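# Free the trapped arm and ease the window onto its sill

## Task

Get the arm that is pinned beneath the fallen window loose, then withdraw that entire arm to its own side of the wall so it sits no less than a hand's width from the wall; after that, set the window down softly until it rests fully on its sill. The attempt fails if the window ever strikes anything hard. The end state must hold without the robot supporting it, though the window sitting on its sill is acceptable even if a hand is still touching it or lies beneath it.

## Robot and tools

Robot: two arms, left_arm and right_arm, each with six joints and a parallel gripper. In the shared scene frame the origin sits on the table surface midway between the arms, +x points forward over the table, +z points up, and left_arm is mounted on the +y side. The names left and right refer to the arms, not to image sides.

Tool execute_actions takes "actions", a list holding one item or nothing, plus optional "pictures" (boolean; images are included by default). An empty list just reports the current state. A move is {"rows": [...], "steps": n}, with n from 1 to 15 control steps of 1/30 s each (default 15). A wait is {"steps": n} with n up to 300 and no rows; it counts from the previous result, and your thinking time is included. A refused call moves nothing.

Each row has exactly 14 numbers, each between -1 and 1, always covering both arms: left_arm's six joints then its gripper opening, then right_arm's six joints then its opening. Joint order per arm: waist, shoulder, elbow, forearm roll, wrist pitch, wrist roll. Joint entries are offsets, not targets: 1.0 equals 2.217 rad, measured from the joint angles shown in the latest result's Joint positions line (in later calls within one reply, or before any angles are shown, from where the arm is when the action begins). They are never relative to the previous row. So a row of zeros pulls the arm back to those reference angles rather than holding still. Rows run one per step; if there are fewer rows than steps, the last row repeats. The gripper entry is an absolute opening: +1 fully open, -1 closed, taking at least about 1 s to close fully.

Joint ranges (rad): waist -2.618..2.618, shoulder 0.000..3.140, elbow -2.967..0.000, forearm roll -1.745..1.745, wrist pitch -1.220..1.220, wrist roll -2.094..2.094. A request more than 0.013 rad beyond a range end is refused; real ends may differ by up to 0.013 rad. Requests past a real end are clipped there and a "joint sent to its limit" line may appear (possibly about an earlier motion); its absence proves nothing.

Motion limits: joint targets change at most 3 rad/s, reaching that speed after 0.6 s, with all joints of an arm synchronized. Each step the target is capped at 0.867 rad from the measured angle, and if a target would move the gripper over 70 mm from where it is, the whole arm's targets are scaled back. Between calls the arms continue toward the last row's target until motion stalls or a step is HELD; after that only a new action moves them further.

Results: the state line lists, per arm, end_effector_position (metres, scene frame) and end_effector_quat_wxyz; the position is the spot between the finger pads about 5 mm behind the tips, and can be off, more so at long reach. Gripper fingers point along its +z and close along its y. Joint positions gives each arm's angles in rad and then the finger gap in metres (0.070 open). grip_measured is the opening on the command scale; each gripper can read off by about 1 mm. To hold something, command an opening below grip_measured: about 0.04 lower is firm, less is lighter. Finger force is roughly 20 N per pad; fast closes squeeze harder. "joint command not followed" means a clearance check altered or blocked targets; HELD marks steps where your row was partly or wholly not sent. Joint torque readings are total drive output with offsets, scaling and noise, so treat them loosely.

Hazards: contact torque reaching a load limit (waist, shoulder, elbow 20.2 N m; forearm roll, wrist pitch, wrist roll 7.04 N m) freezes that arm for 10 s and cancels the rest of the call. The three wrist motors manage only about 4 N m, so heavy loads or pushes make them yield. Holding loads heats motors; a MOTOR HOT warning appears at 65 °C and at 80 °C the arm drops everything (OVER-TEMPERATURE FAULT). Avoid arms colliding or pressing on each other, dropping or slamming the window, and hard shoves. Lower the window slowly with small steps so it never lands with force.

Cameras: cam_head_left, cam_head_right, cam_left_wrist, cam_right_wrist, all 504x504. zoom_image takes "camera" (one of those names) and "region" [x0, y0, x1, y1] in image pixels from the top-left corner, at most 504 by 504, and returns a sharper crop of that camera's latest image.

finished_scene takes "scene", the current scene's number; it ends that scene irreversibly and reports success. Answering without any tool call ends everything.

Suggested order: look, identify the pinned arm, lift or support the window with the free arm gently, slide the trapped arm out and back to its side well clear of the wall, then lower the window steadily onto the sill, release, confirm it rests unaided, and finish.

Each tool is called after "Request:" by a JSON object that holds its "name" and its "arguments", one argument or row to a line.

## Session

Request:
{"name": "execute_actions", "arguments": {
  "actions": []
}}

Scene clock: 0.00 s of 4375.00 s.
left_arm: end_effector_position=(+0.4214, +0.0511, +0.2485) grip_measured=+0.99 end_effector_quat_wxyz=(+0.685, +0.274, +0.652, -0.176) | right_arm: end_effector_position=(+0.3076, -0.3478, +0.1802) grip_measured=+1.00 end_effector_quat_wxyz=(+0.342, +0.017, +0.939, -0.000)
Joint positions: left_arm=[-0.706  1.605 -0.764  0.109 -0.757  0.067  0.069] | right_arm=[ 0.002  1.034 -0.718  0.011  0.644  0.     0.07 ]
Joint torques (N m, as the arm reports them, + toward a larger angle): no reading

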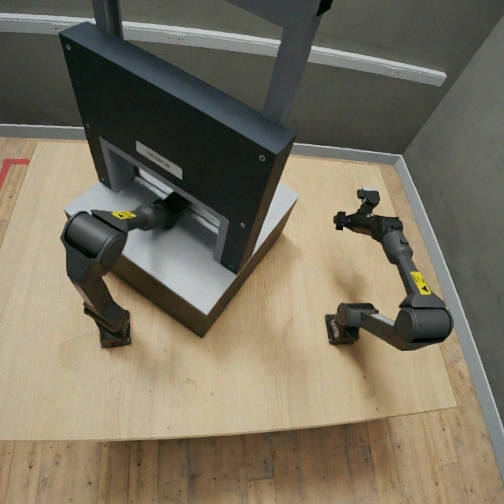

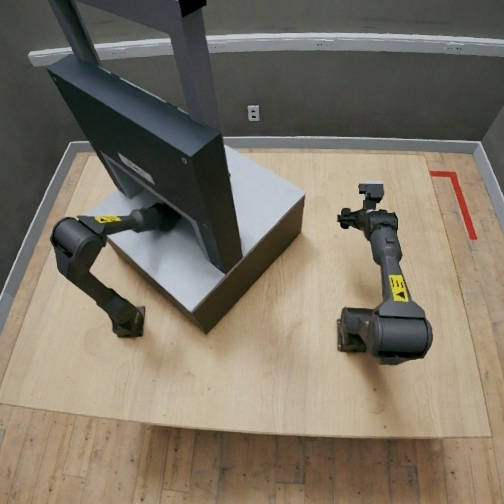

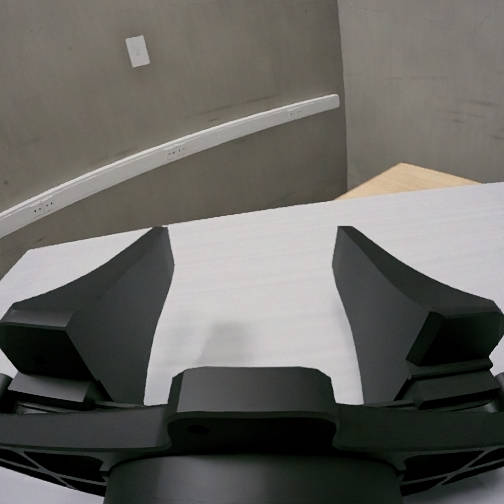

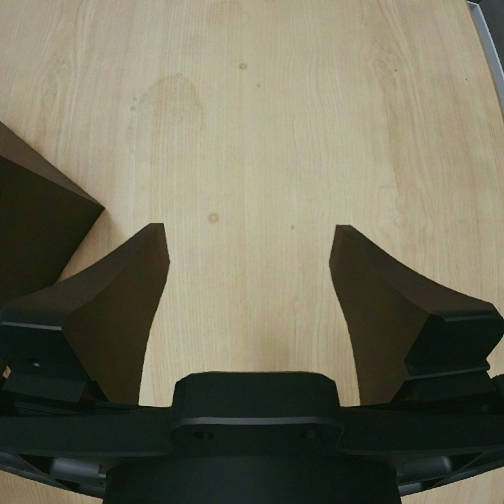

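Request:
{"name": "execute_actions", "arguments": {
  "actions": [
    {"rows": [[0, 0, 0, 0, 0, 0, 1, 0, 0.1673, -0.2368, 0.762, -0.0992, -0.045, 1], [0, 0, 0, 0, 0, 0, 1, 0, 0.1673, -0.2368, 0.762, -0.0992, -0.045, 1], [0, 0, 0, 0, 0, 0, 1, 0, 0.1673, -0.2368, 0.762, -0.0992, -0.045, 1], [0, 0, 0, 0, 0, 0, 1, 0, 0.1673, -0.2368, 0.762, -0.0992, -0.045, 1], [0, 0, 0, 0, 0, 0, 1, 0, 0.1673, -0.2368, 0.762, -0.0992, -0.045, 1], [0, 0, 0, 0, 0, 0, 1, 0, 0.1673, -0.2368, 0.762, -0.0992, -0.045, 1], [0, 0, 0, 0, 0, 0, 1, 0, 0.1673, -0.2368, 0.762, -0.0992, -0.045, 1], [0, 0, 0, 0, 0, 0, 1, 0, 0.1673, -0.2368, 0.762, -0.0992, -0.045, 1], [0, 0, 0, 0, 0, 0, 1, 0.265, 0.1673, -0.2368, 0.762, -0.0992, -0.045, 1]], "steps": 15}
  ],
  "pictures": false
}}

Request:
{"name": "execute_actions", "arguments": {
  "actions": [
    {"steps": 30}
  ]
}}

Scene clock: 32.17 s of 4375.00 s.
left_arm: end_effector_position=(+0.4214, +0.0511, +0.2485) grip_measured=+0.99 end_effector_quat_wxyz=(+0.685, +0.274, +0.652, -0.176) | right_arm: end_effector_position=(+0.3766, -0.2667, +0.2489) grip_measured=+1.00 end_effector_quat_wxyz=(+0.404, +0.082, +0.890, +0.196)
Joint positions: left_arm=[-0.706  1.604 -0.764  0.109 -0.756  0.067  0.069] | right_arm=[ 0.095  1.195 -0.946  0.466  0.548 -0.043  0.07 ]
Joint torques (N m, as the arm reports them, + toward a larger angle): left_arm=[ 0.99 -6.96 -7.5  -0.41 -1.57  0.08] | right_arm=[ 0.71 -4.04 -4.92  0.6  -0.65  0.05]
Steps of this call (steps 1 to 90: nothing new was sent; then 28.67 s passed at rest; steps 91 to 105: all 15 steps of this action). Readings (joint positions):
91: left_arm=[-0.706 1.604 -0.764 0.109 -0.756 0.067] | right_arm=[0.002 1.034 -0.719 0.011 0.644 0.000]
92: left_arm=[-0.706 1.604 -0.764 0.109 -0.756 0.067] | right_arm=[0.002 1.036 -0.721 0.017 0.644 -0.000]
94: left_arm=[-0.706 1.604 -0.764 0.109 -0.756 0.067] | right_arm=[0.002 1.049 -0.739 0.049 0.636 -0.004]
98: left_arm=[-0.706 1.604 -0.764 0.109 -0.756 0.067] | right_arm=[0.002 1.103 -0.817 0.179 0.603 -0.018]
105: the state above

Scene clock: 33.17 s of 4375.00 s.
left_arm: end_effector_position=(+0.4214, +0.0511, +0.2486) grip_measured=+0.99 end_effector_quat_wxyz=(+0.685, +0.274, +0.651, -0.176) | right_arm: end_effector_position=(+0.3569, -0.0280, +0.4081) grip_measured=+1.00 end_effector_quat_wxyz=(+0.188, +0.224, +0.676, +0.676)
Joint positions: left_arm=[-0.706  1.604 -0.764  0.109 -0.757  0.067  0.069] | right_arm=[ 0.59   1.405 -1.243  1.7    0.424 -0.1    0.07 ]
Joint torques (N m, as the arm reports them, + toward a larger angle): left_arm=[ 0.99 -6.46 -7.51 -0.39 -1.6   0.09] | right_arm=[ 0.11 -7.09 -4.84  0.4   0.04 -0.03]
Steps of this call (steps 1 to 30: the robot went on to your last target). Readings (joint positions):
1: left_arm=[-0.706 1.604 -0.764 0.109 -0.756 0.067] | right_arm=[0.121 1.206 -0.961 0.509 0.542 -0.046]
2: left_arm=[-0.706 1.604 -0.764 0.109 -0.756 0.067] | right_arm=[0.145 1.216 -0.976 0.552 0.536 -0.049]
4: left_arm=[-0.706 1.604 -0.764 0.109 -0.757 0.067] | right_arm=[0.192 1.235 -1.003 0.641 0.525 -0.054]
8: left_arm=[-0.706 1.604 -0.764 0.109 -0.757 0.067] | right_arm=[0.276 1.271 -1.054 0.833 0.504 -0.063]
30: the state above

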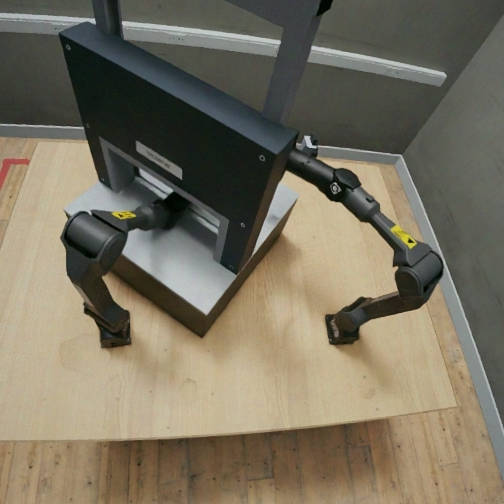

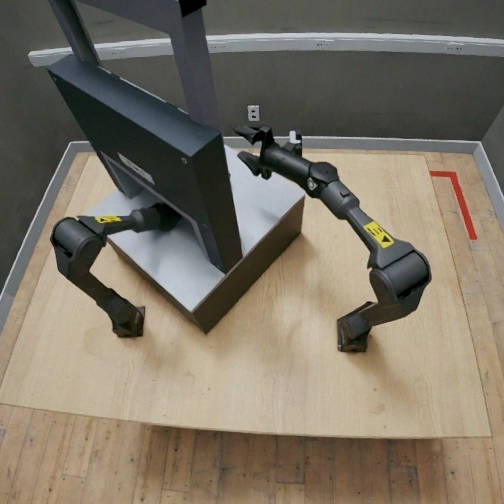

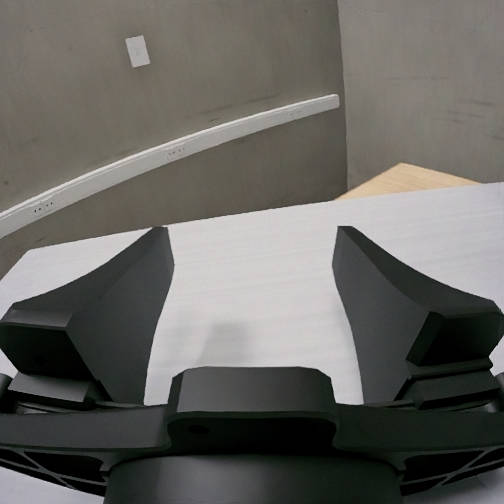

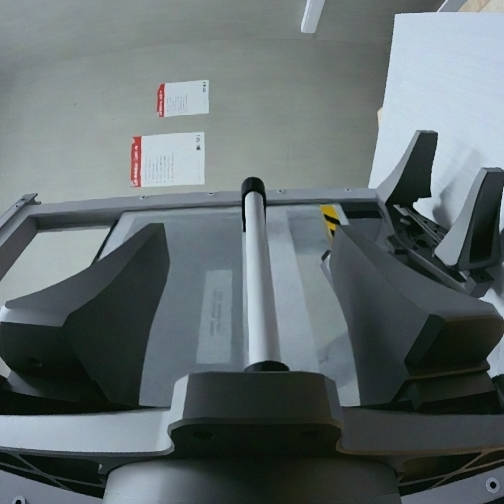

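Request:
{"name": "execute_actions", "arguments": {
  "actions": [
    {"rows": [[0, 0, 0, 0, 0, 0, 1, 0.0586, 0.0474, -0.0343, 0, 0, 0, 1]], "steps": 15}
  ]
}}

Scene clock: 43.00 s of 4375.00 s.
left_arm: end_effector_position=(+0.4214, +0.0511, +0.2485) grip_measured=+0.99 end_effector_quat_wxyz=(+0.685, +0.274, +0.651, -0.176) | right_arm: end_effector_position=(+0.3362, +0.0313, +0.3939) grip_measured=+1.00 end_effector_quat_wxyz=(+0.137, +0.186, +0.697, +0.679)
Joint positions: left_arm=[-0.706  1.605 -0.764  0.109 -0.757  0.067  0.069] | right_arm=[ 0.721  1.51  -1.319  1.7    0.425 -0.1    0.07 ]
Joint torques (N m, as the arm reports them, + toward a larger angle): left_arm=[ 0.98 -6.03 -7.42 -0.37 -1.38  0.08] | right_arm=[-0.23 -9.04 -4.91  0.4   0.11 -0.02]
Steps of this call (steps 1 to 15: the robot went on to your last target; steps 16 to 90: nothing new was sent; then 6.33 s passed at rest; steps 91 to 105: all 15 steps of this action). Readings (joint positions):
91: left_arm=[-0.706 1.605 -0.764 0.109 -0.757 0.067] | right_arm=[0.590 1.405 -1.244 1.700 0.424 -0.100]
92: left_arm=[-0.706 1.605 -0.764 0.109 -0.757 0.067] | right_arm=[0.595 1.409 -1.247 1.700 0.424 -0.100]
94: left_arm=[-0.706 1.605 -0.764 0.109 -0.757 0.067] | right_arm=[0.625 1.432 -1.264 1.700 0.424 -0.100]
98: left_arm=[-0.706 1.605 -0.764 0.109 -0.757 0.067] | right_arm=[0.712 1.504 -1.314 1.700 0.425 -0.100]
105: the state above

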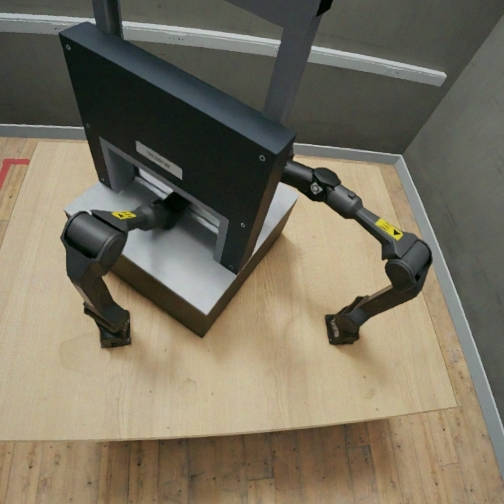

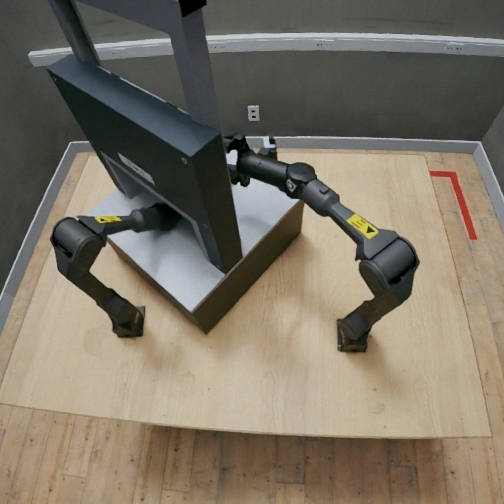

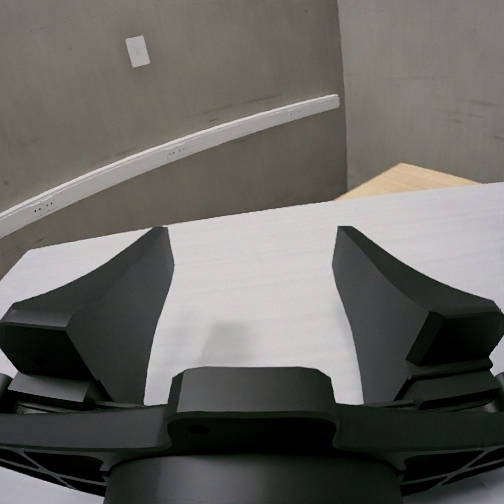

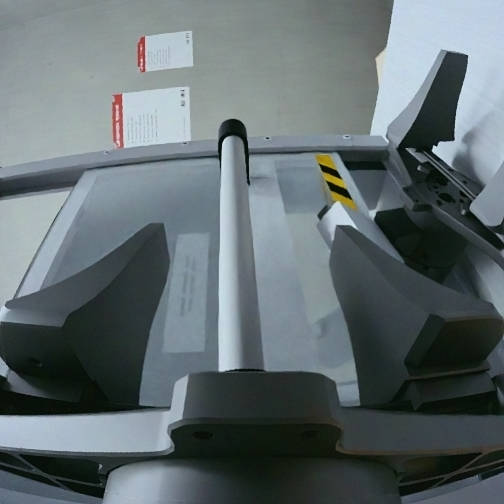

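Request:
{"name": "execute_actions", "arguments": {
  "actions": [
    {"rows": [[0, 0, 0, 0, 0, 0, 1, 0.0, -0.035, 0.032, 0, 0, 0, 1], [0, 0, 0, 0, 0, 0, 1, 0.0, -0.035, 0.032, 0, 0, 0, 1], [0, 0, 0, 0, 0, 0, 1, 0.0, -0.035, 0.032, 0, 0, 0, 1], [0, 0, 0, 0, 0, 0, 1, 0.0, -0.035, 0.032, 0, 0, 0, 1], [0, 0, 0, 0, 0, 0, 1, 0.0, -0.035, 0.032, 0, 0, 0, 1], [0, 0, 0, 0, 0, 0, 1, 0.02, -0.035, 0.032, 0, 0, 0, 1]], "steps": 15}
  ]
}}

Scene clock: 55.97 s of 4375.00 s.
left_arm: end_effector_position=(+0.4214, +0.0511, +0.2485) grip_measured=+0.99 end_effector_quat_wxyz=(+0.685, +0.274, +0.652, -0.176) | right_arm: end_effector_position=(+0.3025, +0.0301, +0.3981) grip_measured=+1.00 end_effector_quat_wxyz=(+0.123, +0.168, +0.699, +0.684)
Joint positions: left_arm=[-0.706  1.604 -0.764  0.109 -0.757  0.067  0.069] | right_arm=[ 0.766  1.432 -1.249  1.7    0.425 -0.1    0.07 ]
Joint torques (N m, as the arm reports them, + toward a larger angle): left_arm=[ 1.02 -6.91 -7.45 -0.37 -1.46  0.08] | right_arm=[-0.26 -6.72 -3.49  0.65  0.17 -0.02]
Steps of this call (steps 1 to 15: the robot went on to your last target; steps 16 to 90: nothing new was sent; then 9.47 s passed at rest; steps 91 to 105: all 15 steps of this action). Readings (joint positions):
91: left_arm=[-0.706 1.604 -0.764 0.109 -0.757 0.067] | right_arm=[0.720 1.509 -1.319 1.700 0.424 -0.100]
92: left_arm=[-0.706 1.604 -0.764 0.109 -0.757 0.067] | right_arm=[0.720 1.503 -1.315 1.700 0.424 -0.100]
94: left_arm=[-0.706 1.604 -0.764 0.109 -0.757 0.067] | right_arm=[0.720 1.473 -1.287 1.700 0.424 -0.100]
98: left_arm=[-0.706 1.604 -0.764 0.109 -0.757 0.067] | right_arm=[0.737 1.428 -1.249 1.700 0.424 -0.100]
105: the state above

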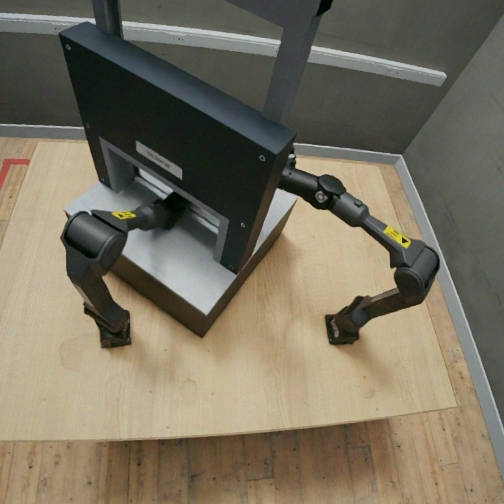

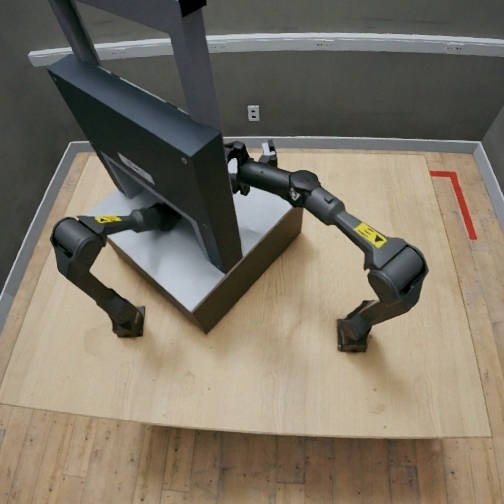

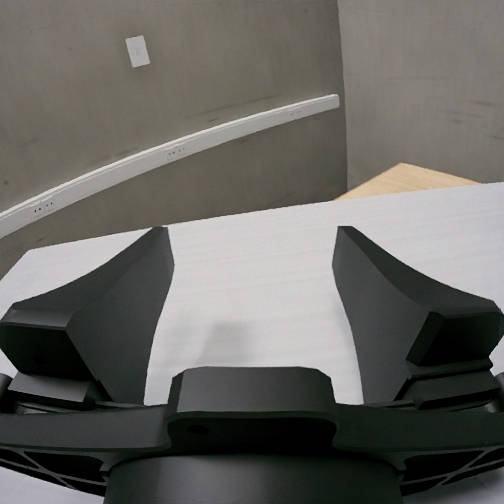

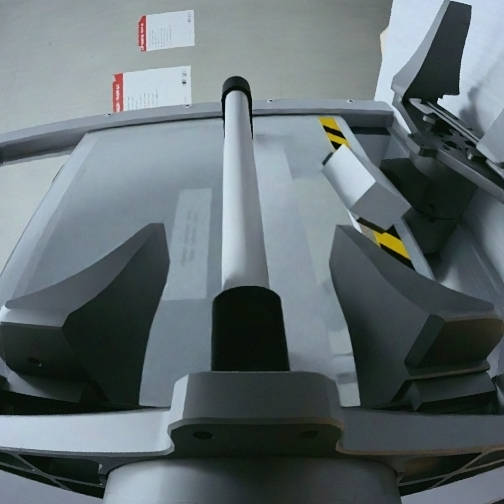

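Request:
{"name": "execute_actions", "arguments": {
  "actions": [
    {"rows": [[0, 0, 0, 0, 0, 0, 1, 0.029, 0.024, -0.0215, 0, 0, 0, 1]], "steps": 15}
  ]
}}

Scene clock: 60.93 s of 4375.00 s.
left_arm: end_effector_position=(+0.4214, +0.0511, +0.2486) grip_measured=+0.99 end_effector_quat_wxyz=(+0.685, +0.274, +0.651, -0.176) | right_arm: end_effector_position=(+0.2884, +0.0582, +0.3946) grip_measured=+1.00 end_effector_quat_wxyz=(+0.100, +0.147, +0.706, +0.685)
Joint positions: left_arm=[-0.706  1.604 -0.764  0.109 -0.757  0.067  0.069] | right_arm=[ 0.831  1.486 -1.296  1.7    0.425 -0.1    0.07 ]
Joint torques (N m, as the arm reports them, + toward a larger angle): left_arm=[ 1.02 -6.25 -7.44 -0.37 -1.48  0.08] | right_arm=[-0.73 -8.7  -5.08  0.32  0.09 -0.02]
Steps of this call (steps 1 to 15: the robot went on to your last target; steps 16 to 90: nothing new was sent; then 1.47 s passed at rest; steps 91 to 105: all 15 steps of this action). Readings (joint positions):
91: left_arm=[-0.706 1.604 -0.764 0.109 -0.757 0.067] | right_arm=[0.766 1.433 -1.249 1.700 0.425 -0.100]
92: left_arm=[-0.706 1.604 -0.764 0.109 -0.757 0.067] | right_arm=[0.771 1.438 -1.251 1.700 0.425 -0.100]
94: left_arm=[-0.706 1.604 -0.764 0.109 -0.757 0.067] | right_arm=[0.800 1.462 -1.273 1.700 0.425 -0.100]
98: left_arm=[-0.706 1.604 -0.764 0.109 -0.757 0.067] | right_arm=[0.832 1.489 -1.296 1.700 0.426 -0.100]
105: the state above

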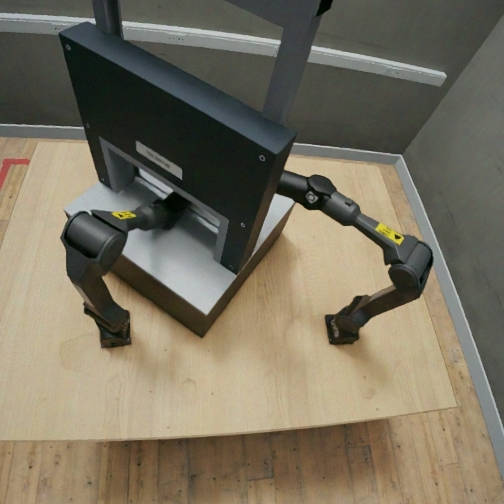

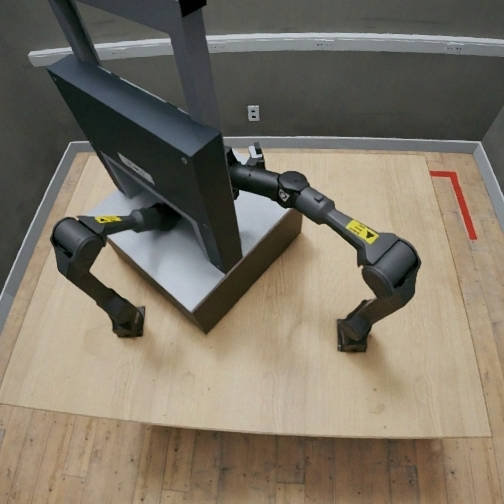

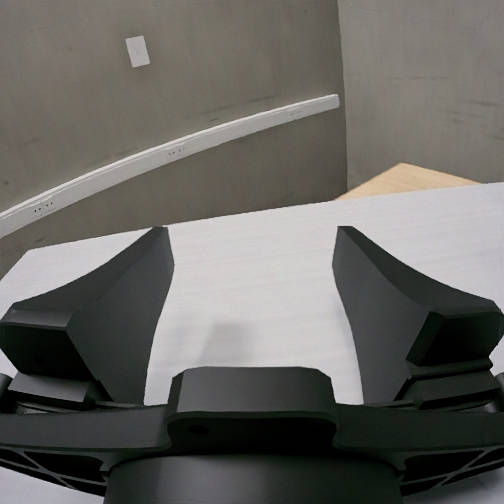

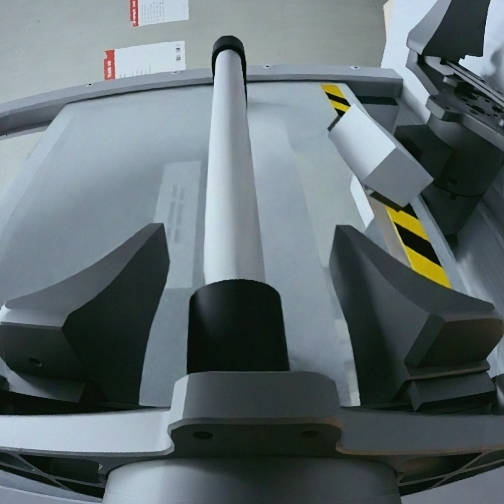

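Request:
{"name": "execute_actions", "arguments": {
  "actions": [
    {"rows": [[0, 0, 0, 0, 0, 0, 1, 0, 0, -0.002, 0, 0, 0, 1], [0, 0, 0, 0, 0, 0, 1, 0, 0, -0.004, 0, 0, 0, 1], [0, 0, 0, 0, 0, 0, 1, 0, 0, -0.006, 0, 0, 0, 1], [0, 0, 0, 0, 0, 0, 1, 0, 0, -0.008, 0, 0, 0, 1], [0, 0, 0, 0, 0, 0, 1, 0, 0, -0.010, 0, 0, 0, 1], [0, 0, 0, 0, 0, 0, 1, 0, 0, -0.012, 0, 0, 0, 1], [0, 0, 0, 0, 0, 0, 1, 0, 0, -0.014, 0, 0, 0, 1], [0, 0, 0, 0, 0, 0, 1, 0, 0, -0.016, 0, 0, 0, 1], [0, 0, 0, 0, 0, 0, 1, 0, 0, -0.018, 0, 0, 0, 1], [0, 0, 0, 0, 0, 0, 1, 0, 0, -0.020, 0, 0, 0, 1], [0, 0, 0, 0, 0, 0, 1, 0, 0, -0.022, 0, 0, 0, 1], [0, 0, 0, 0, 0, 0, 1, 0, 0, -0.025, 0, 0, 0, 1], [0, 0, 0, 0, 0, 0, 1, 0, 0, -0.028, 0, 0, 0, 1], [0, 0, 0, 0, 0, 0, 1, 0, 0, -0.031, 0, 0, 0, 1], [0, 0, 0, 0, 0, 0, 1, 0, 0, -0.034, 0, 0, 0, 1]], "steps": 15}
  ],
  "pictures": false
}}

Request:
{"name": "execute_actions", "arguments": {
  "actions": [
    {"rows": [[0, 0, 0, 0, 0, 0, 1, 0, 0, -0.006, 0, 0, 0, 1], [0, 0, 0, 0, 0, 0, 1, 0, 0, -0.009, 0, 0, 0, 1], [0, 0, 0, 0, 0, 0, 1, 0, 0, -0.012, 0, 0, 0, 1], [0, 0, 0, 0, 0, 0, 1, 0, 0, -0.015, 0, 0, 0, 1], [0, 0, 0, 0, 0, 0, 1, 0, 0, -0.018, 0, 0, 0, 1], [0, 0, 0, 0, 0, 0, 1, 0, 0, -0.021, 0, 0, 0, 1], [0, 0, 0, 0, 0, 0, 1, 0, 0, -0.024, 0, 0, 0, 1], [0, 0, 0, 0, 0, 0, 1, 0, 0, -0.027, 0, 0, 0, 1], [0, 0, 0, 0, 0, 0, 1, 0, 0, -0.030, 0, 0, 0, 1], [0, 0, 0, 0, 0, 0, 1, 0, 0, -0.033, 0, 0, 0, 1], [0, 0, 0, 0, 0, 0, 1, 0, 0, -0.036, 0, 0, 0, 1], [0, 0, 0, 0, 0, 0, 1, 0, 0, -0.039, 0, 0, 0, 1], [0, 0, 0, 0, 0, 0, 1, 0, 0, -0.042, 0, 0, 0, 1], [0, 0, 0, 0, 0, 0, 1, 0, 0, -0.045, 0, 0, 0, 1], [0, 0, 0, 0, 0, 0, 1, 0, 0, -0.048, 0, 0, 0, 1]], "steps": 15}
  ],
  "pictures": false
}}

Request:
{"name": "execute_actions", "arguments": {
  "actions": [
    {"rows": [[0, 0, 0, 0, 0, 0, 1, 0, 0, -0.006, 0, 0, 0, 1], [0, 0, 0, 0, 0, 0, 1, 0, 0, -0.009, 0, 0, 0, 1], [0, 0, 0, 0, 0, 0, 1, 0, 0, -0.012, 0, 0, 0, 1], [0, 0, 0, 0, 0, 0, 1, 0, 0, -0.015, 0, 0, 0, 1], [0, 0, 0, 0, 0, 0, 1, 0, 0, -0.018, 0, 0, 0, 1], [0, 0, 0, 0, 0, 0, 1, 0, 0, -0.021, 0, 0, 0, 1], [0, 0, 0, 0, 0, 0, 1, 0, 0, -0.024, 0, 0, 0, 1], [0, 0, 0, 0, 0, 0, 1, 0, 0, -0.027, 0, 0, 0, 1], [0, 0, 0, 0, 0, 0, 1, 0, 0, -0.030, 0, 0, 0, 1], [0, 0, 0, 0, 0, 0, 1, 0, 0, -0.033, 0, 0, 0, 1], [0, 0, 0, 0, 0, 0, 1, 0, 0, -0.036, 0, 0, 0, 1], [0, 0, 0, 0, 0, 0, 1, 0, 0, -0.039, 0, 0, 0, 1], [0, 0, 0, 0, 0, 0, 1, 0, 0, -0.042, 0, 0, 0, 1], [0, 0, 0, 0, 0, 0, 1, 0, 0, -0.044, 0, 0, 0, 1], [0, 0, 0, 0, 0, 0, 1, 0, 0, -0.045, 0, 0, 0, 1]], "steps": 15}
  ]
}}

Scene clock: 95.77 s of 4375.00 s.
left_arm: end_effector_position=(+0.4216, +0.0510, +0.2495) grip_measured=+0.99 end_effector_quat_wxyz=(+0.686, +0.274, +0.651, -0.177) | right_arm: end_effector_position=(+0.2887, +0.0581, +0.4251) grip_measured=+1.00 end_effector_quat_wxyz=(+0.114, +0.132, +0.687, +0.705)
Joint positions: left_arm=[-0.706  1.604 -0.765  0.109 -0.757  0.067  0.069] | right_arm=[ 0.831  1.487 -1.364  1.698  0.425 -0.1    0.07 ]
Joint torques (N m, as the arm reports them, + toward a larger angle): left_arm=[ 1.01 -5.8  -6.21 -0.25 -1.22  0.08] | right_arm=[  0.89 -10.61  -8.13   1.49   0.22   0.07]
Steps of this call (steps 1 to 15: the robot went on to your last target; steps 16 to 90: nothing new was sent; then 31.33 s passed at rest; steps 91 to 105: all 15 steps of this action). Readings (joint positions):
91: left_arm=[-0.706 1.604 -0.764 0.109 -0.757 0.067] | right_arm=[0.831 1.485 -1.297 1.700 0.425 -0.100]
92: left_arm=[-0.706 1.604 -0.764 0.109 -0.757 0.067] | right_arm=[0.831 1.486 -1.301 1.700 0.425 -0.100]
94: left_arm=[-0.706 1.604 -0.764 0.109 -0.757 0.067] | right_arm=[0.831 1.485 -1.312 1.700 0.425 -0.100]
98: left_arm=[-0.706 1.604 -0.764 0.109 -0.757 0.067] | right_arm=[0.831 1.485 -1.329 1.700 0.425 -0.100]
105: the state above

Scene clock: 96.27 s of 4375.00 s.
left_arm: end_effector_position=(+0.4216, +0.0511, +0.2504) grip_measured=+0.99 end_effector_quat_wxyz=(+0.687, +0.273, +0.650, -0.177) | right_arm: end_effector_position=(+0.2871, +0.0564, +0.4684) grip_measured=+1.00 end_effector_quat_wxyz=(+0.131, +0.113, +0.658, +0.732)
Joint positions: left_arm=[-0.706  1.603 -0.766  0.108 -0.758  0.067  0.069] | right_arm=[ 0.831  1.492 -1.465  1.699  0.425 -0.099  0.07 ]
Joint torques (N m, as the arm reports them, + toward a larger angle): left_arm=[ 0.99 -3.42 -3.12  0.13 -0.75  0.08] | right_arm=[  0.21 -17.72 -11.14   2.14  -0.01   0.03]
Steps of this call (steps 1 to 15: all 15 steps of this action). Readings (joint positions):
1: left_arm=[-0.706 1.603 -0.767 0.109 -0.759 0.067] | right_arm=[0.831 1.489 -1.368 1.697 0.425 -0.100]
2: left_arm=[-0.706 1.603 -0.769 0.108 -0.760 0.067] | right_arm=[0.831 1.490 -1.373 1.695 0.426 -0.100]
4: left_arm=[-0.706 1.601 -0.771 0.108 -0.761 0.067] | right_arm=[0.831 1.492 -1.383 1.692 0.427 -0.100]
8: left_arm=[-0.706 1.601 -0.770 0.108 -0.760 0.067] | right_arm=[0.831 1.491 -1.416 1.696 0.426 -0.100]
15: the state above

Scene clock: 96.77 s of 4375.00 s.
left_arm: end_effector_position=(+0.4216, +0.0511, +0.2504) grip_measured=+0.99 end_effector_quat_wxyz=(+0.687, +0.273, +0.650, -0.177) | right_arm: end_effector_position=(+0.2835, +0.0525, +0.5092) grip_measured=+1.00 end_effector_quat_wxyz=(+0.149, +0.095, +0.629, +0.757)
Joint positions: left_arm=[-0.706  1.603 -0.766  0.108 -0.758  0.067  0.069] | right_arm=[ 0.831  1.499 -1.564  1.699  0.423 -0.099  0.07 ]
Joint torques (N m, as the arm reports them, + toward a larger angle): left_arm=[ 1.   -3.87 -3.56  0.03 -0.81  0.08] | right_arm=[ -0.47 -25.72 -10.74   1.96   0.52  -0.16]
Steps of this call (steps 1 to 15: all 15 steps of this action). Readings (joint positions):
1: left_arm=[-0.706 1.603 -0.766 0.108 -0.758 0.067] | right_arm=[0.831 1.492 -1.471 1.699 0.425 -0.099]
2: left_arm=[-0.706 1.603 -0.766 0.108 -0.758 0.067] | right_arm=[0.831 1.494 -1.479 1.699 0.424 -0.099]
4: left_arm=[-0.706 1.603 -0.766 0.108 -0.758 0.067] | right_arm=[0.831 1.494 -1.493 1.699 0.424 -0.098]
8: left_arm=[-0.706 1.603 -0.766 0.108 -0.758 0.067] | right_arm=[0.831 1.496 -1.519 1.699 0.424 -0.098]
15: the state above

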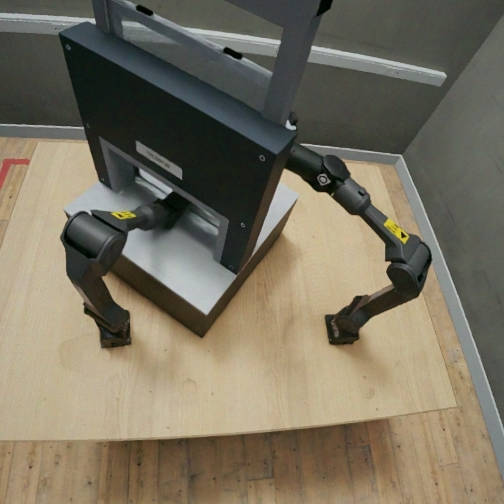

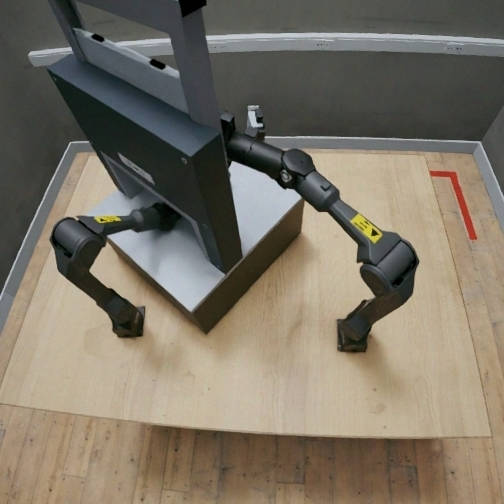

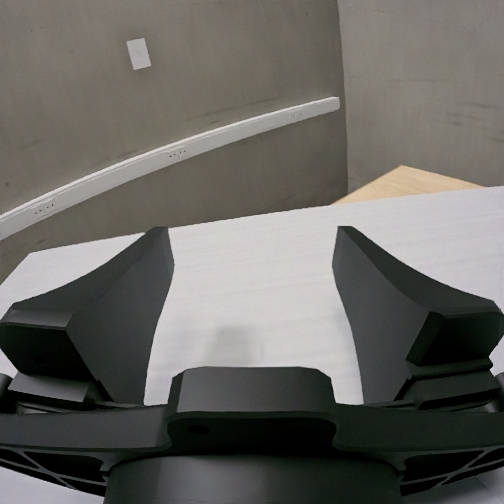

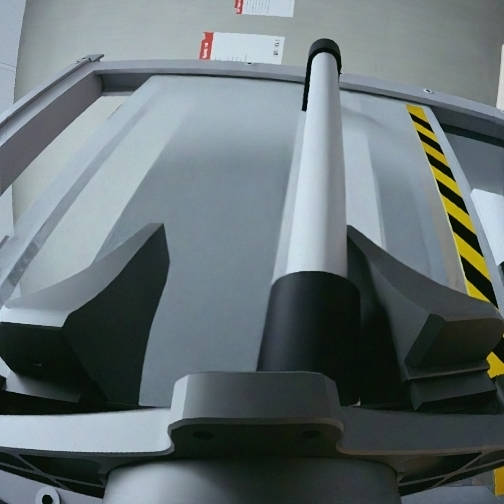

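Request:
{"name": "execute_actions", "arguments": {
  "actions": []
}}

Scene clock: 105.63 s of 4375.00 s.
left_arm: end_effector_position=(+0.4216, +0.0511, +0.2504) grip_measured=+0.99 end_effector_quat_wxyz=(+0.687, +0.273, +0.650, -0.177) | right_arm: end_effector_position=(+0.2821, +0.0513, +0.5114) grip_measured=+1.00 end_effector_quat_wxyz=(+0.149, +0.093, +0.628, +0.758)
Joint positions: left_arm=[-0.706  1.603 -0.766  0.108 -0.758  0.067  0.069] | right_arm=[ 0.831  1.495 -1.564  1.699  0.425 -0.099  0.07 ]
Joint torques (N m, as the arm reports them, + toward a larger angle): left_arm=[ 1.02 -4.1  -4.04  0.15 -0.88  0.08] | right_arm=[ -1.22 -25.18  -9.37   1.85   0.59   0.11]
Steps of this call (steps 1 to 15: the robot went on to your last target; steps 16 to 90: nothing new was sent; then 5.87 s passed at rest). Readings (joint positions):
1: left_arm=[-0.706 1.603 -0.766 0.108 -0.758 0.067] | right_arm=[0.831 1.497 -1.566 1.699 0.423 -0.099]
2: left_arm=[-0.706 1.603 -0.766 0.108 -0.758 0.067] | right_arm=[0.831 1.496 -1.566 1.699 0.423 -0.099]
4: left_arm=[-0.706 1.603 -0.766 0.108 -0.758 0.067] | right_arm=[0.831 1.496 -1.566 1.699 0.423 -0.099]
8: left_arm=[-0.706 1.603 -0.766 0.108 -0.758 0.067] | right_arm=[0.831 1.496 -1.566 1.699 0.424 -0.099]
90: the state above
All arms were judged still, so your last target was given up. Only a new action makes them travel on or press farther. Fingers that are still opening or closing keep moving.

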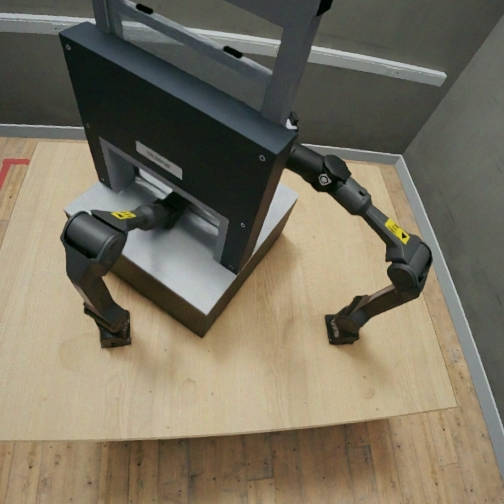

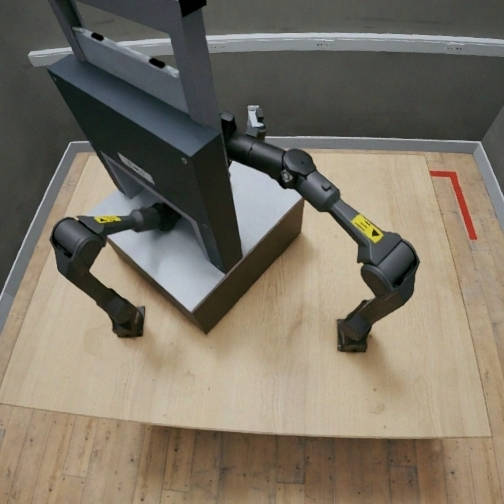

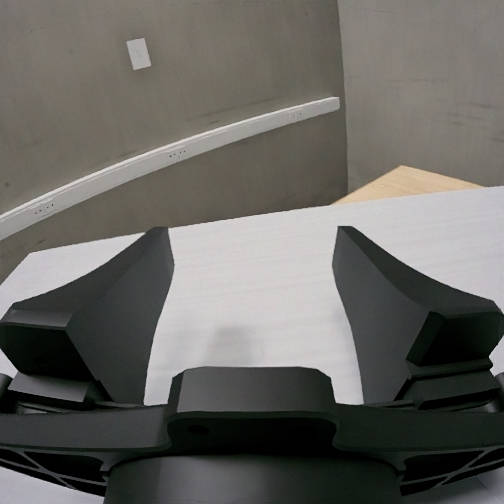

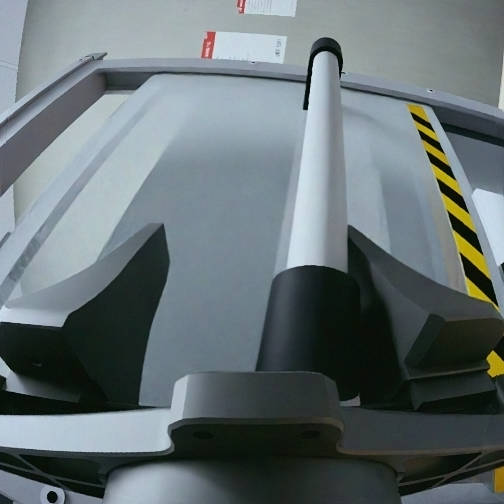

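Request:
{"name": "execute_actions", "arguments": {
  "actions": [
    {"rows": [[0,0,0,0,0,0,1, 0,0,-0.002,0,0,0,1],[0,0,0,0,0,0,1, 0,0,-0.004,0,0,0,1],[0,0,0,0,0,0,1, 0,0,-0.006,0,0,0,1],[0,-0.0128,0.0128,0,0,0,1, 0,0,-0.008,0,0,0,1],[0,-0.0255,0.0255,0,0,0,1, 0,0,-0.010,0,0,0,1],[0,-0.0383,0.0383,0,0,0,1, 0,0,-0.012,0,0,0,1],[0,-0.051,0.051,0,0,0,1, 0,0,-0.014,0,0,0,1],[0,-0.0638,0.0638,0,0,0,1, 0,0,-0.016,0,0,0,1],[0,-0.0765,0.0765,0,0,0,1, 0,0,-0.018,0,0,0,1],[0,-0.0893,0.0893,0,0,0,1, 0,0,-0.018,0,0,0,1],[0,-0.102,0.102,0,0,0,1, 0,0,-0.018,0,0,0,1],[0,-0.1148,0.1148,0,0,0,1, 0,0,-0.018,0,0,0,1],[0,-0.1275,0.1275,0,0,0,1, 0,0,-0.018,0,0,0,1],[0,-0.140,0.140,0,0,0,1, 0,0,-0.018,0,0,0,1],[0,-0.153,0.153,0,0,0,1, 0,0,-0.018,0,0,0,1]], "steps": 15}
  ]
}}

Scene clock: 118.13 s of 4375.00 s.
left_arm: end_effector_position=(+0.3583, +0.0922, +0.2533) grip_measured=+0.99 end_effector_quat_wxyz=(+0.687, +0.273, +0.650, -0.177) | right_arm: end_effector_position=(+0.2799, +0.0490, +0.5279) grip_measured=+1.00 end_effector_quat_wxyz=(+0.156, +0.085, +0.616, +0.768)
Joint positions: left_arm=[-0.706  1.337 -0.501  0.108 -0.758  0.067  0.069] | right_arm=[ 0.831  1.498 -1.605  1.699  0.425 -0.099  0.07 ]
Joint torques (N m, as the arm reports them, + toward a larger angle): left_arm=[ 0.95 -3.05 -3.01  0.13 -0.85  0.08] | right_arm=[ -1.35 -25.23 -10.9    2.12   0.45  -0.15]
Steps of this call (steps 1 to 90: nothing new was sent; then 9.00 s passed at rest; steps 91 to 105: all 15 steps of this action). Readings (joint positions):
91: left_arm=[-0.706 1.603 -0.766 0.108 -0.758 0.067] | right_arm=[0.831 1.495 -1.565 1.699 0.425 -0.099]
92: left_arm=[-0.706 1.603 -0.766 0.108 -0.758 0.067] | right_arm=[0.831 1.496 -1.568 1.698 0.425 -0.099]
94: left_arm=[-0.706 1.602 -0.766 0.108 -0.758 0.067] | right_arm=[0.831 1.497 -1.578 1.698 0.425 -0.099]
98: left_arm=[-0.706 1.541 -0.706 0.108 -0.758 0.067] | right_arm=[0.831 1.498 -1.596 1.698 0.425 -0.099]
105: the state above

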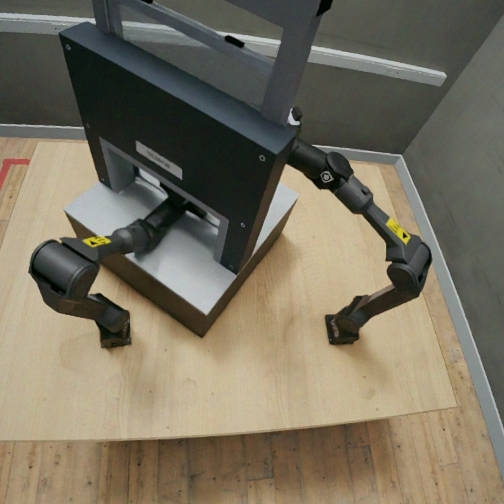

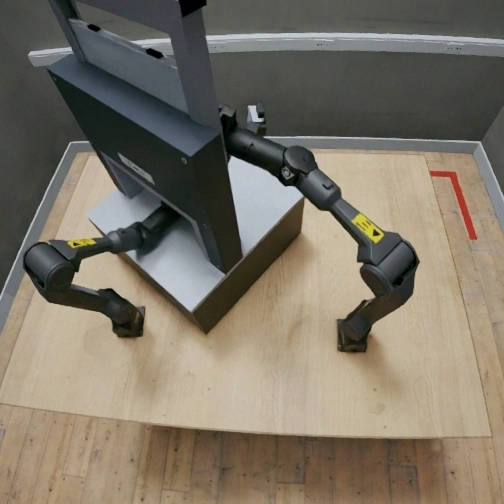

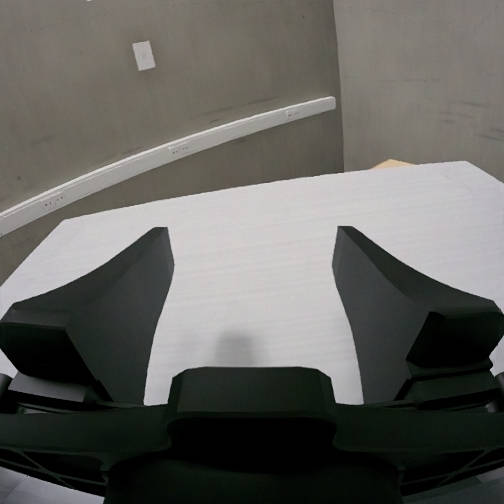

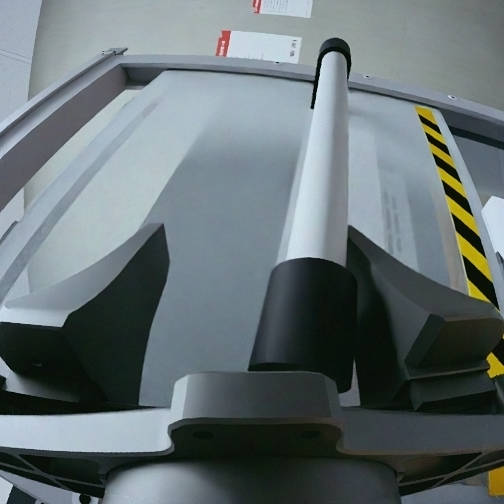

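Request:
{"name": "execute_actions", "arguments": {
  "actions": [
    {"rows": [[0,-0.0478,0.0426,0,0.0059,0,1, 0,0,0,0,0,0,1],[0,-0.0627,0.0517,0,0.0118,0,1, 0,0,0,0,0,0,1],[0,-0.0775,0.0609,0,0.0177,0,1, 0,0,0,0,0,0,1],[0,-0.0923,0.0701,0,0.0235,0,1, 0,0,0,0,0,0,1],[0,-0.1071,0.0793,0,0.0294,0,1, 0,0,0,0,0,0,1],[0,-0.1220,0.0884,0,0.0353,0,1, 0,0,0,0,0,0,1],[0,-0.1368,0.0976,0,0.0412,0,1, 0,0,0,0,0,0,1],[0,-0.1538,0.1033,0,0.0525,0,1, 0,0,0,0,0,0,1],[0,-0.1709,0.1091,0,0.0638,0,1, 0,0,0,0,0,0,1],[0,-0.1879,0.1148,0,0.0751,0,1, 0,0,0,0,0,0,1],[0,-0.2049,0.1205,0,0.0864,0,1, 0,0,0,0,0,0,1],[0,-0.2220,0.1262,0,0.0978,0,1, 0,0,0,0,0,0,1],[0,-0.2390,0.1320,0,0.1091,0,1, 0,0,0,0,0,0,1],[0,-0.2560,0.1377,0,0.1204,0,1, 0,0,0,0,0,0,1],[0,-0.273,0.1434,0,0.1317,0,1, 0,0,0,0,0,0,1]], "steps": 15}
  ]
}}

Scene clock: 137.37 s of 4375.00 s.
left_arm: end_effector_position=(+0.2761, +0.1504, +0.2516) grip_measured=+0.99 end_effector_quat_wxyz=(+0.688, +0.272, +0.652, -0.166) | right_arm: end_effector_position=(+0.2799, +0.0491, +0.5275) grip_measured=+1.00 end_effector_quat_wxyz=(+0.156, +0.085, +0.616, +0.767)
Joint positions: left_arm=[-0.706  0.853 -0.226  0.108 -0.546  0.067  0.069] | right_arm=[ 0.831  1.498 -1.604  1.699  0.425 -0.099  0.07 ]
Joint torques (N m, as the arm reports them, + toward a larger angle): left_arm=[ 1.01 -1.44 -3.8   0.05 -0.73  0.08] | right_arm=[ -1.25 -23.03 -10.78   1.94   0.23   0.05]
Steps of this call (steps 1 to 30: the robot went on to your last target; steps 31 to 90: nothing new was sent; then 15.73 s passed at rest; steps 91 to 105: all 15 steps of this action). Readings (joint positions):
91: left_arm=[-0.706 1.263 -0.427 0.108 -0.758 0.067] | right_arm=[0.831 1.498 -1.604 1.699 0.425 -0.099]
92: left_arm=[-0.706 1.258 -0.424 0.108 -0.755 0.067] | right_arm=[0.831 1.498 -1.604 1.699 0.425 -0.099]
94: left_arm=[-0.706 1.228 -0.406 0.108 -0.743 0.067] | right_arm=[0.831 1.498 -1.604 1.699 0.425 -0.099]
98: left_arm=[-0.706 1.104 -0.328 0.108 -0.694 0.067] | right_arm=[0.831 1.498 -1.604 1.699 0.425 -0.099]
105: the state above

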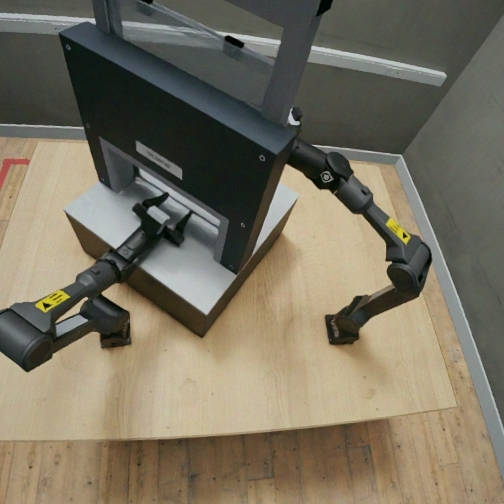

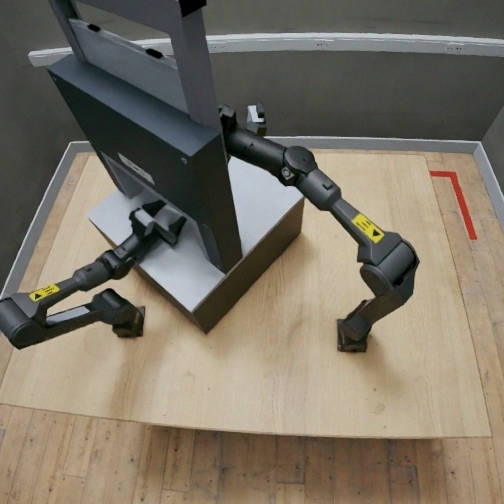

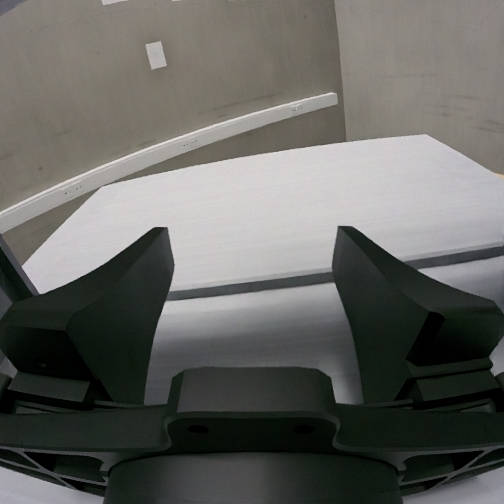

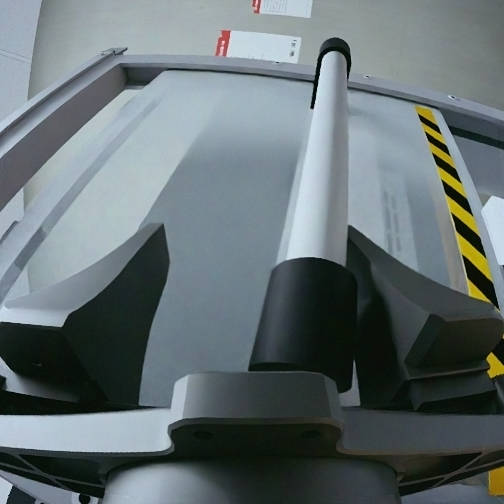

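Request:
{"name": "execute_actions", "arguments": {
  "actions": [
    {"rows": [[0,-0.0719,0.0211,0,0.0517,0,1, 0,0,0.002,0,0,0,1],[0,-0.0889,0.0227,0,0.0673,0,1, 0,0,0.005,0,0,0,1],[0,-0.1060,0.0244,0,0.0829,0,1, 0,0,0.009,0,0,0,1],[0.005,-0.1230,0.0261,0,0.0985,0,1, 0,0,0.014,0,0,0,1],[0.012,-0.1401,0.0278,0,0.1142,0,1, 0,0,0.019,0,0,0,1],[0.022,-0.1571,0.0294,0,0.1298,0,1, 0,0,0.024,0,0,0,1],[0.035,-0.1742,0.0311,0,0.1454,0,1, 0,0,0.029,0,0,0,1],[0.05,-0.1912,0.0328,0,0.1610,0,1, 0,0,0.034,0,0,0,1],[0.068,-0.2083,0.0344,0,0.1766,0,1, 0,0,0.039,0,0,0,1],[0.088,-0.2253,0.0361,0,0.1922,0,1, 0,0,0.044,0,0,0,1],[0.11,-0.2253,0.0361,0,0.1922,0,1, 0,0,0.049,0,0,0,1],[0.135,-0.2253,0.0361,0,0.1922,0,1, 0,0,0.054,0,0,0,1],[0.162,-0.2253,0.0361,0,0.1922,0,1, 0,0,0.059,0,0,0,1],[0.19,-0.2253,0.0361,0,0.1922,0,1, 0,0,0.064,0,0,0,1],[0.22,-0.2253,0.0361,0,0.1922,0,1, 0,0,0.069,0,0,0,1]], "steps": 15}
  ],
  "pictures": false
}}

Request:
{"name": "execute_actions", "arguments": {
  "actions": [
    {"rows": [[0.12,0,0,0,0,0,1, 0,0,0.015,0,0,0,1],[0.15,0,0,0,0,0,1, 0,0,0.020,0,0,0,1],[0.18,0,0,0,0,0,1, 0,0,0.025,0,0,0,1],[0.21,0,0,0,0,0,1, 0,0,0.030,0,0,0,1],[0.24,0,0,0,0,0,1, 0,0,0.035,0,0,0,1],[0.27,0,0,0,0,0,1, 0,0,0.040,0,0,0,1],[0.30,0,0,0,0,0,1, 0,0,0.045,0,0,0,1],[0.33,0,0,0,0,0,1, 0,0,0.050,0,0,0,1],[0.36,0,0,0,0,0,1, 0,0,0.055,0,0,0,1],[0.39,0,0,0,0,0,1, 0,0,0.060,0,0,0,1],[0.42,0,0,0,0,0,1, 0,0,0.064,0,0,0,1],[0.44,0,0,0,0,0,1, 0,0,0.068,0,0,0,1],[0.46,0,0,0,0,0,1, 0,0,0.071,0,0,0,1],[0.475,0,0,0,0,0,1, 0,0,0.073,0,0,0,1],[0.485,0,0,0,0,0,1, 0,0,0.075,0,0,0,1]], "steps": 15}
  ]
}}

Scene clock: 177.30 s of 4375.00 s.
left_arm: end_effector_position=(+0.2455, +0.2352, +0.2492) grip_measured=+0.99 end_effector_quat_wxyz=(+0.703, +0.196, +0.679, -0.075) | right_arm: end_effector_position=(+0.2859, +0.0563, +0.4686) grip_measured=+1.00 end_effector_quat_wxyz=(+0.130, +0.112, +0.658, +0.733)
Joint positions: left_arm=[-0.502  0.366 -0.148  0.108 -0.132  0.067  0.069] | right_arm=[ 0.831  1.49  -1.463  1.699  0.428 -0.099  0.07 ]
Joint torques (N m, as the arm reports them, + toward a larger angle): left_arm=[ 2.52  1.41 -4.14  0.08 -1.01  0.08] | right_arm=[-1.71 -9.67 -7.31  1.46 -0.86 -0.12]
Steps of this call (steps 1 to 30: the robot went on to your last target; steps 31 to 90: nothing new was sent; then 36.43 s passed at rest; steps 91 to 105: all 15 steps of this action). Readings (joint positions):
91: left_arm=[-0.706 0.731 -0.183 0.108 -0.466 0.067] | right_arm=[0.831 1.498 -1.605 1.699 0.425 -0.099]
92: left_arm=[-0.706 0.726 -0.183 0.108 -0.461 0.067] | right_arm=[0.831 1.498 -1.602 1.700 0.425 -0.099]
94: left_arm=[-0.706 0.696 -0.181 0.108 -0.432 0.067] | right_arm=[0.831 1.495 -1.590 1.701 0.425 -0.099]
98: left_arm=[-0.693 0.567 -0.168 0.108 -0.313 0.067] | right_arm=[0.831 1.489 -1.544 1.700 0.426 -0.099]
105: the state above

Scene clock: 177.80 s of 4375.00 s.
left_arm: end_effector_position=(+0.2442, +0.4063, +0.2492) grip_measured=+0.99 end_effector_quat_wxyz=(+0.678, -0.080, +0.702, +0.200) | right_arm: end_effector_position=(+0.2902, +0.0593, +0.3922) grip_measured=+1.00 end_effector_quat_wxyz=(+0.100, +0.147, +0.708, +0.683)
Joint positions: left_arm=[ 0.284  0.365 -0.148  0.108 -0.132  0.067  0.069] | right_arm=[ 0.83   1.493 -1.298  1.698  0.425 -0.1    0.07 ]
Joint torques (N m, as the arm reports them, + toward a larger angle): left_arm=[ 1.12  1.52 -4.5   0.08 -0.83  0.08] | right_arm=[ -0.69 -17.28  -7.98   2.02   0.7    0.35]
Steps of this call (steps 1 to 15: all 15 steps of this action). Readings (joint positions):
1: left_arm=[-0.453 0.359 -0.148 0.108 -0.127 0.067] | right_arm=[0.831 1.492 -1.452 1.699 0.428 -0.099]
2: left_arm=[-0.403 0.357 -0.148 0.108 -0.127 0.067] | right_arm=[0.831 1.492 -1.438 1.699 0.428 -0.099]
4: left_arm=[-0.299 0.358 -0.148 0.108 -0.129 0.067] | right_arm=[0.831 1.491 -1.409 1.698 0.428 -0.099]
8: left_arm=[-0.086 0.361 -0.148 0.108 -0.131 0.067] | right_arm=[0.831 1.492 -1.364 1.698 0.426 -0.099]
15: the state above

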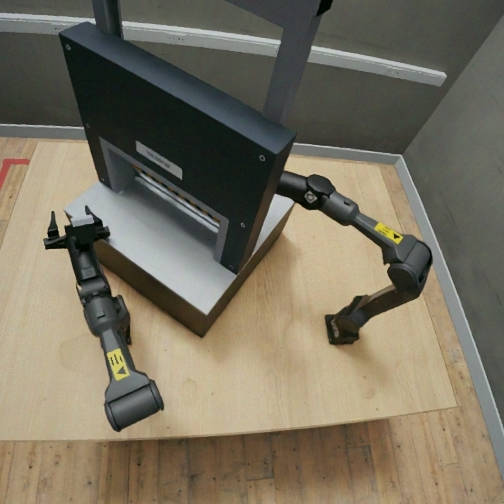

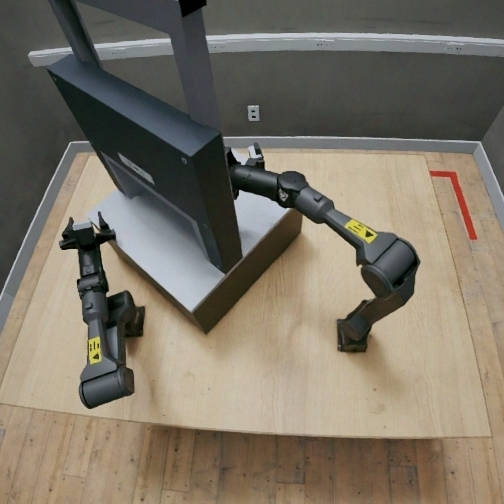

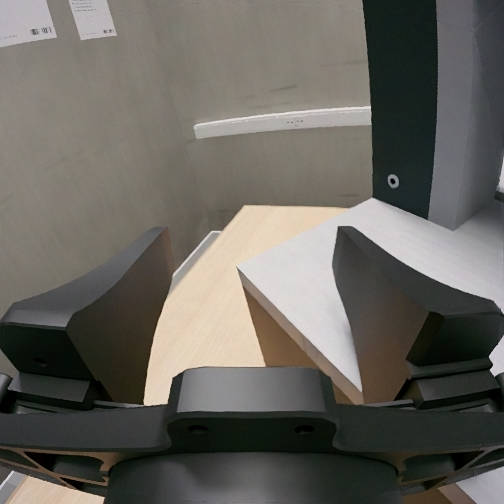

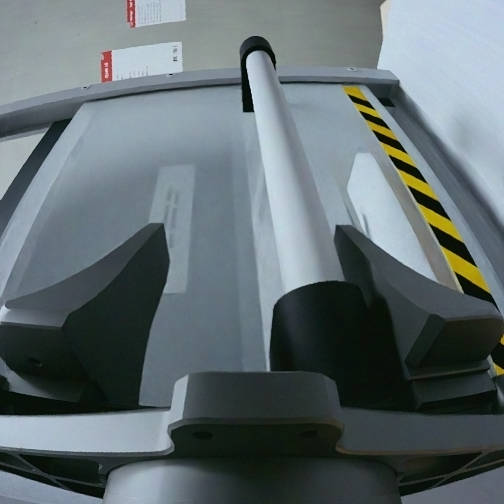

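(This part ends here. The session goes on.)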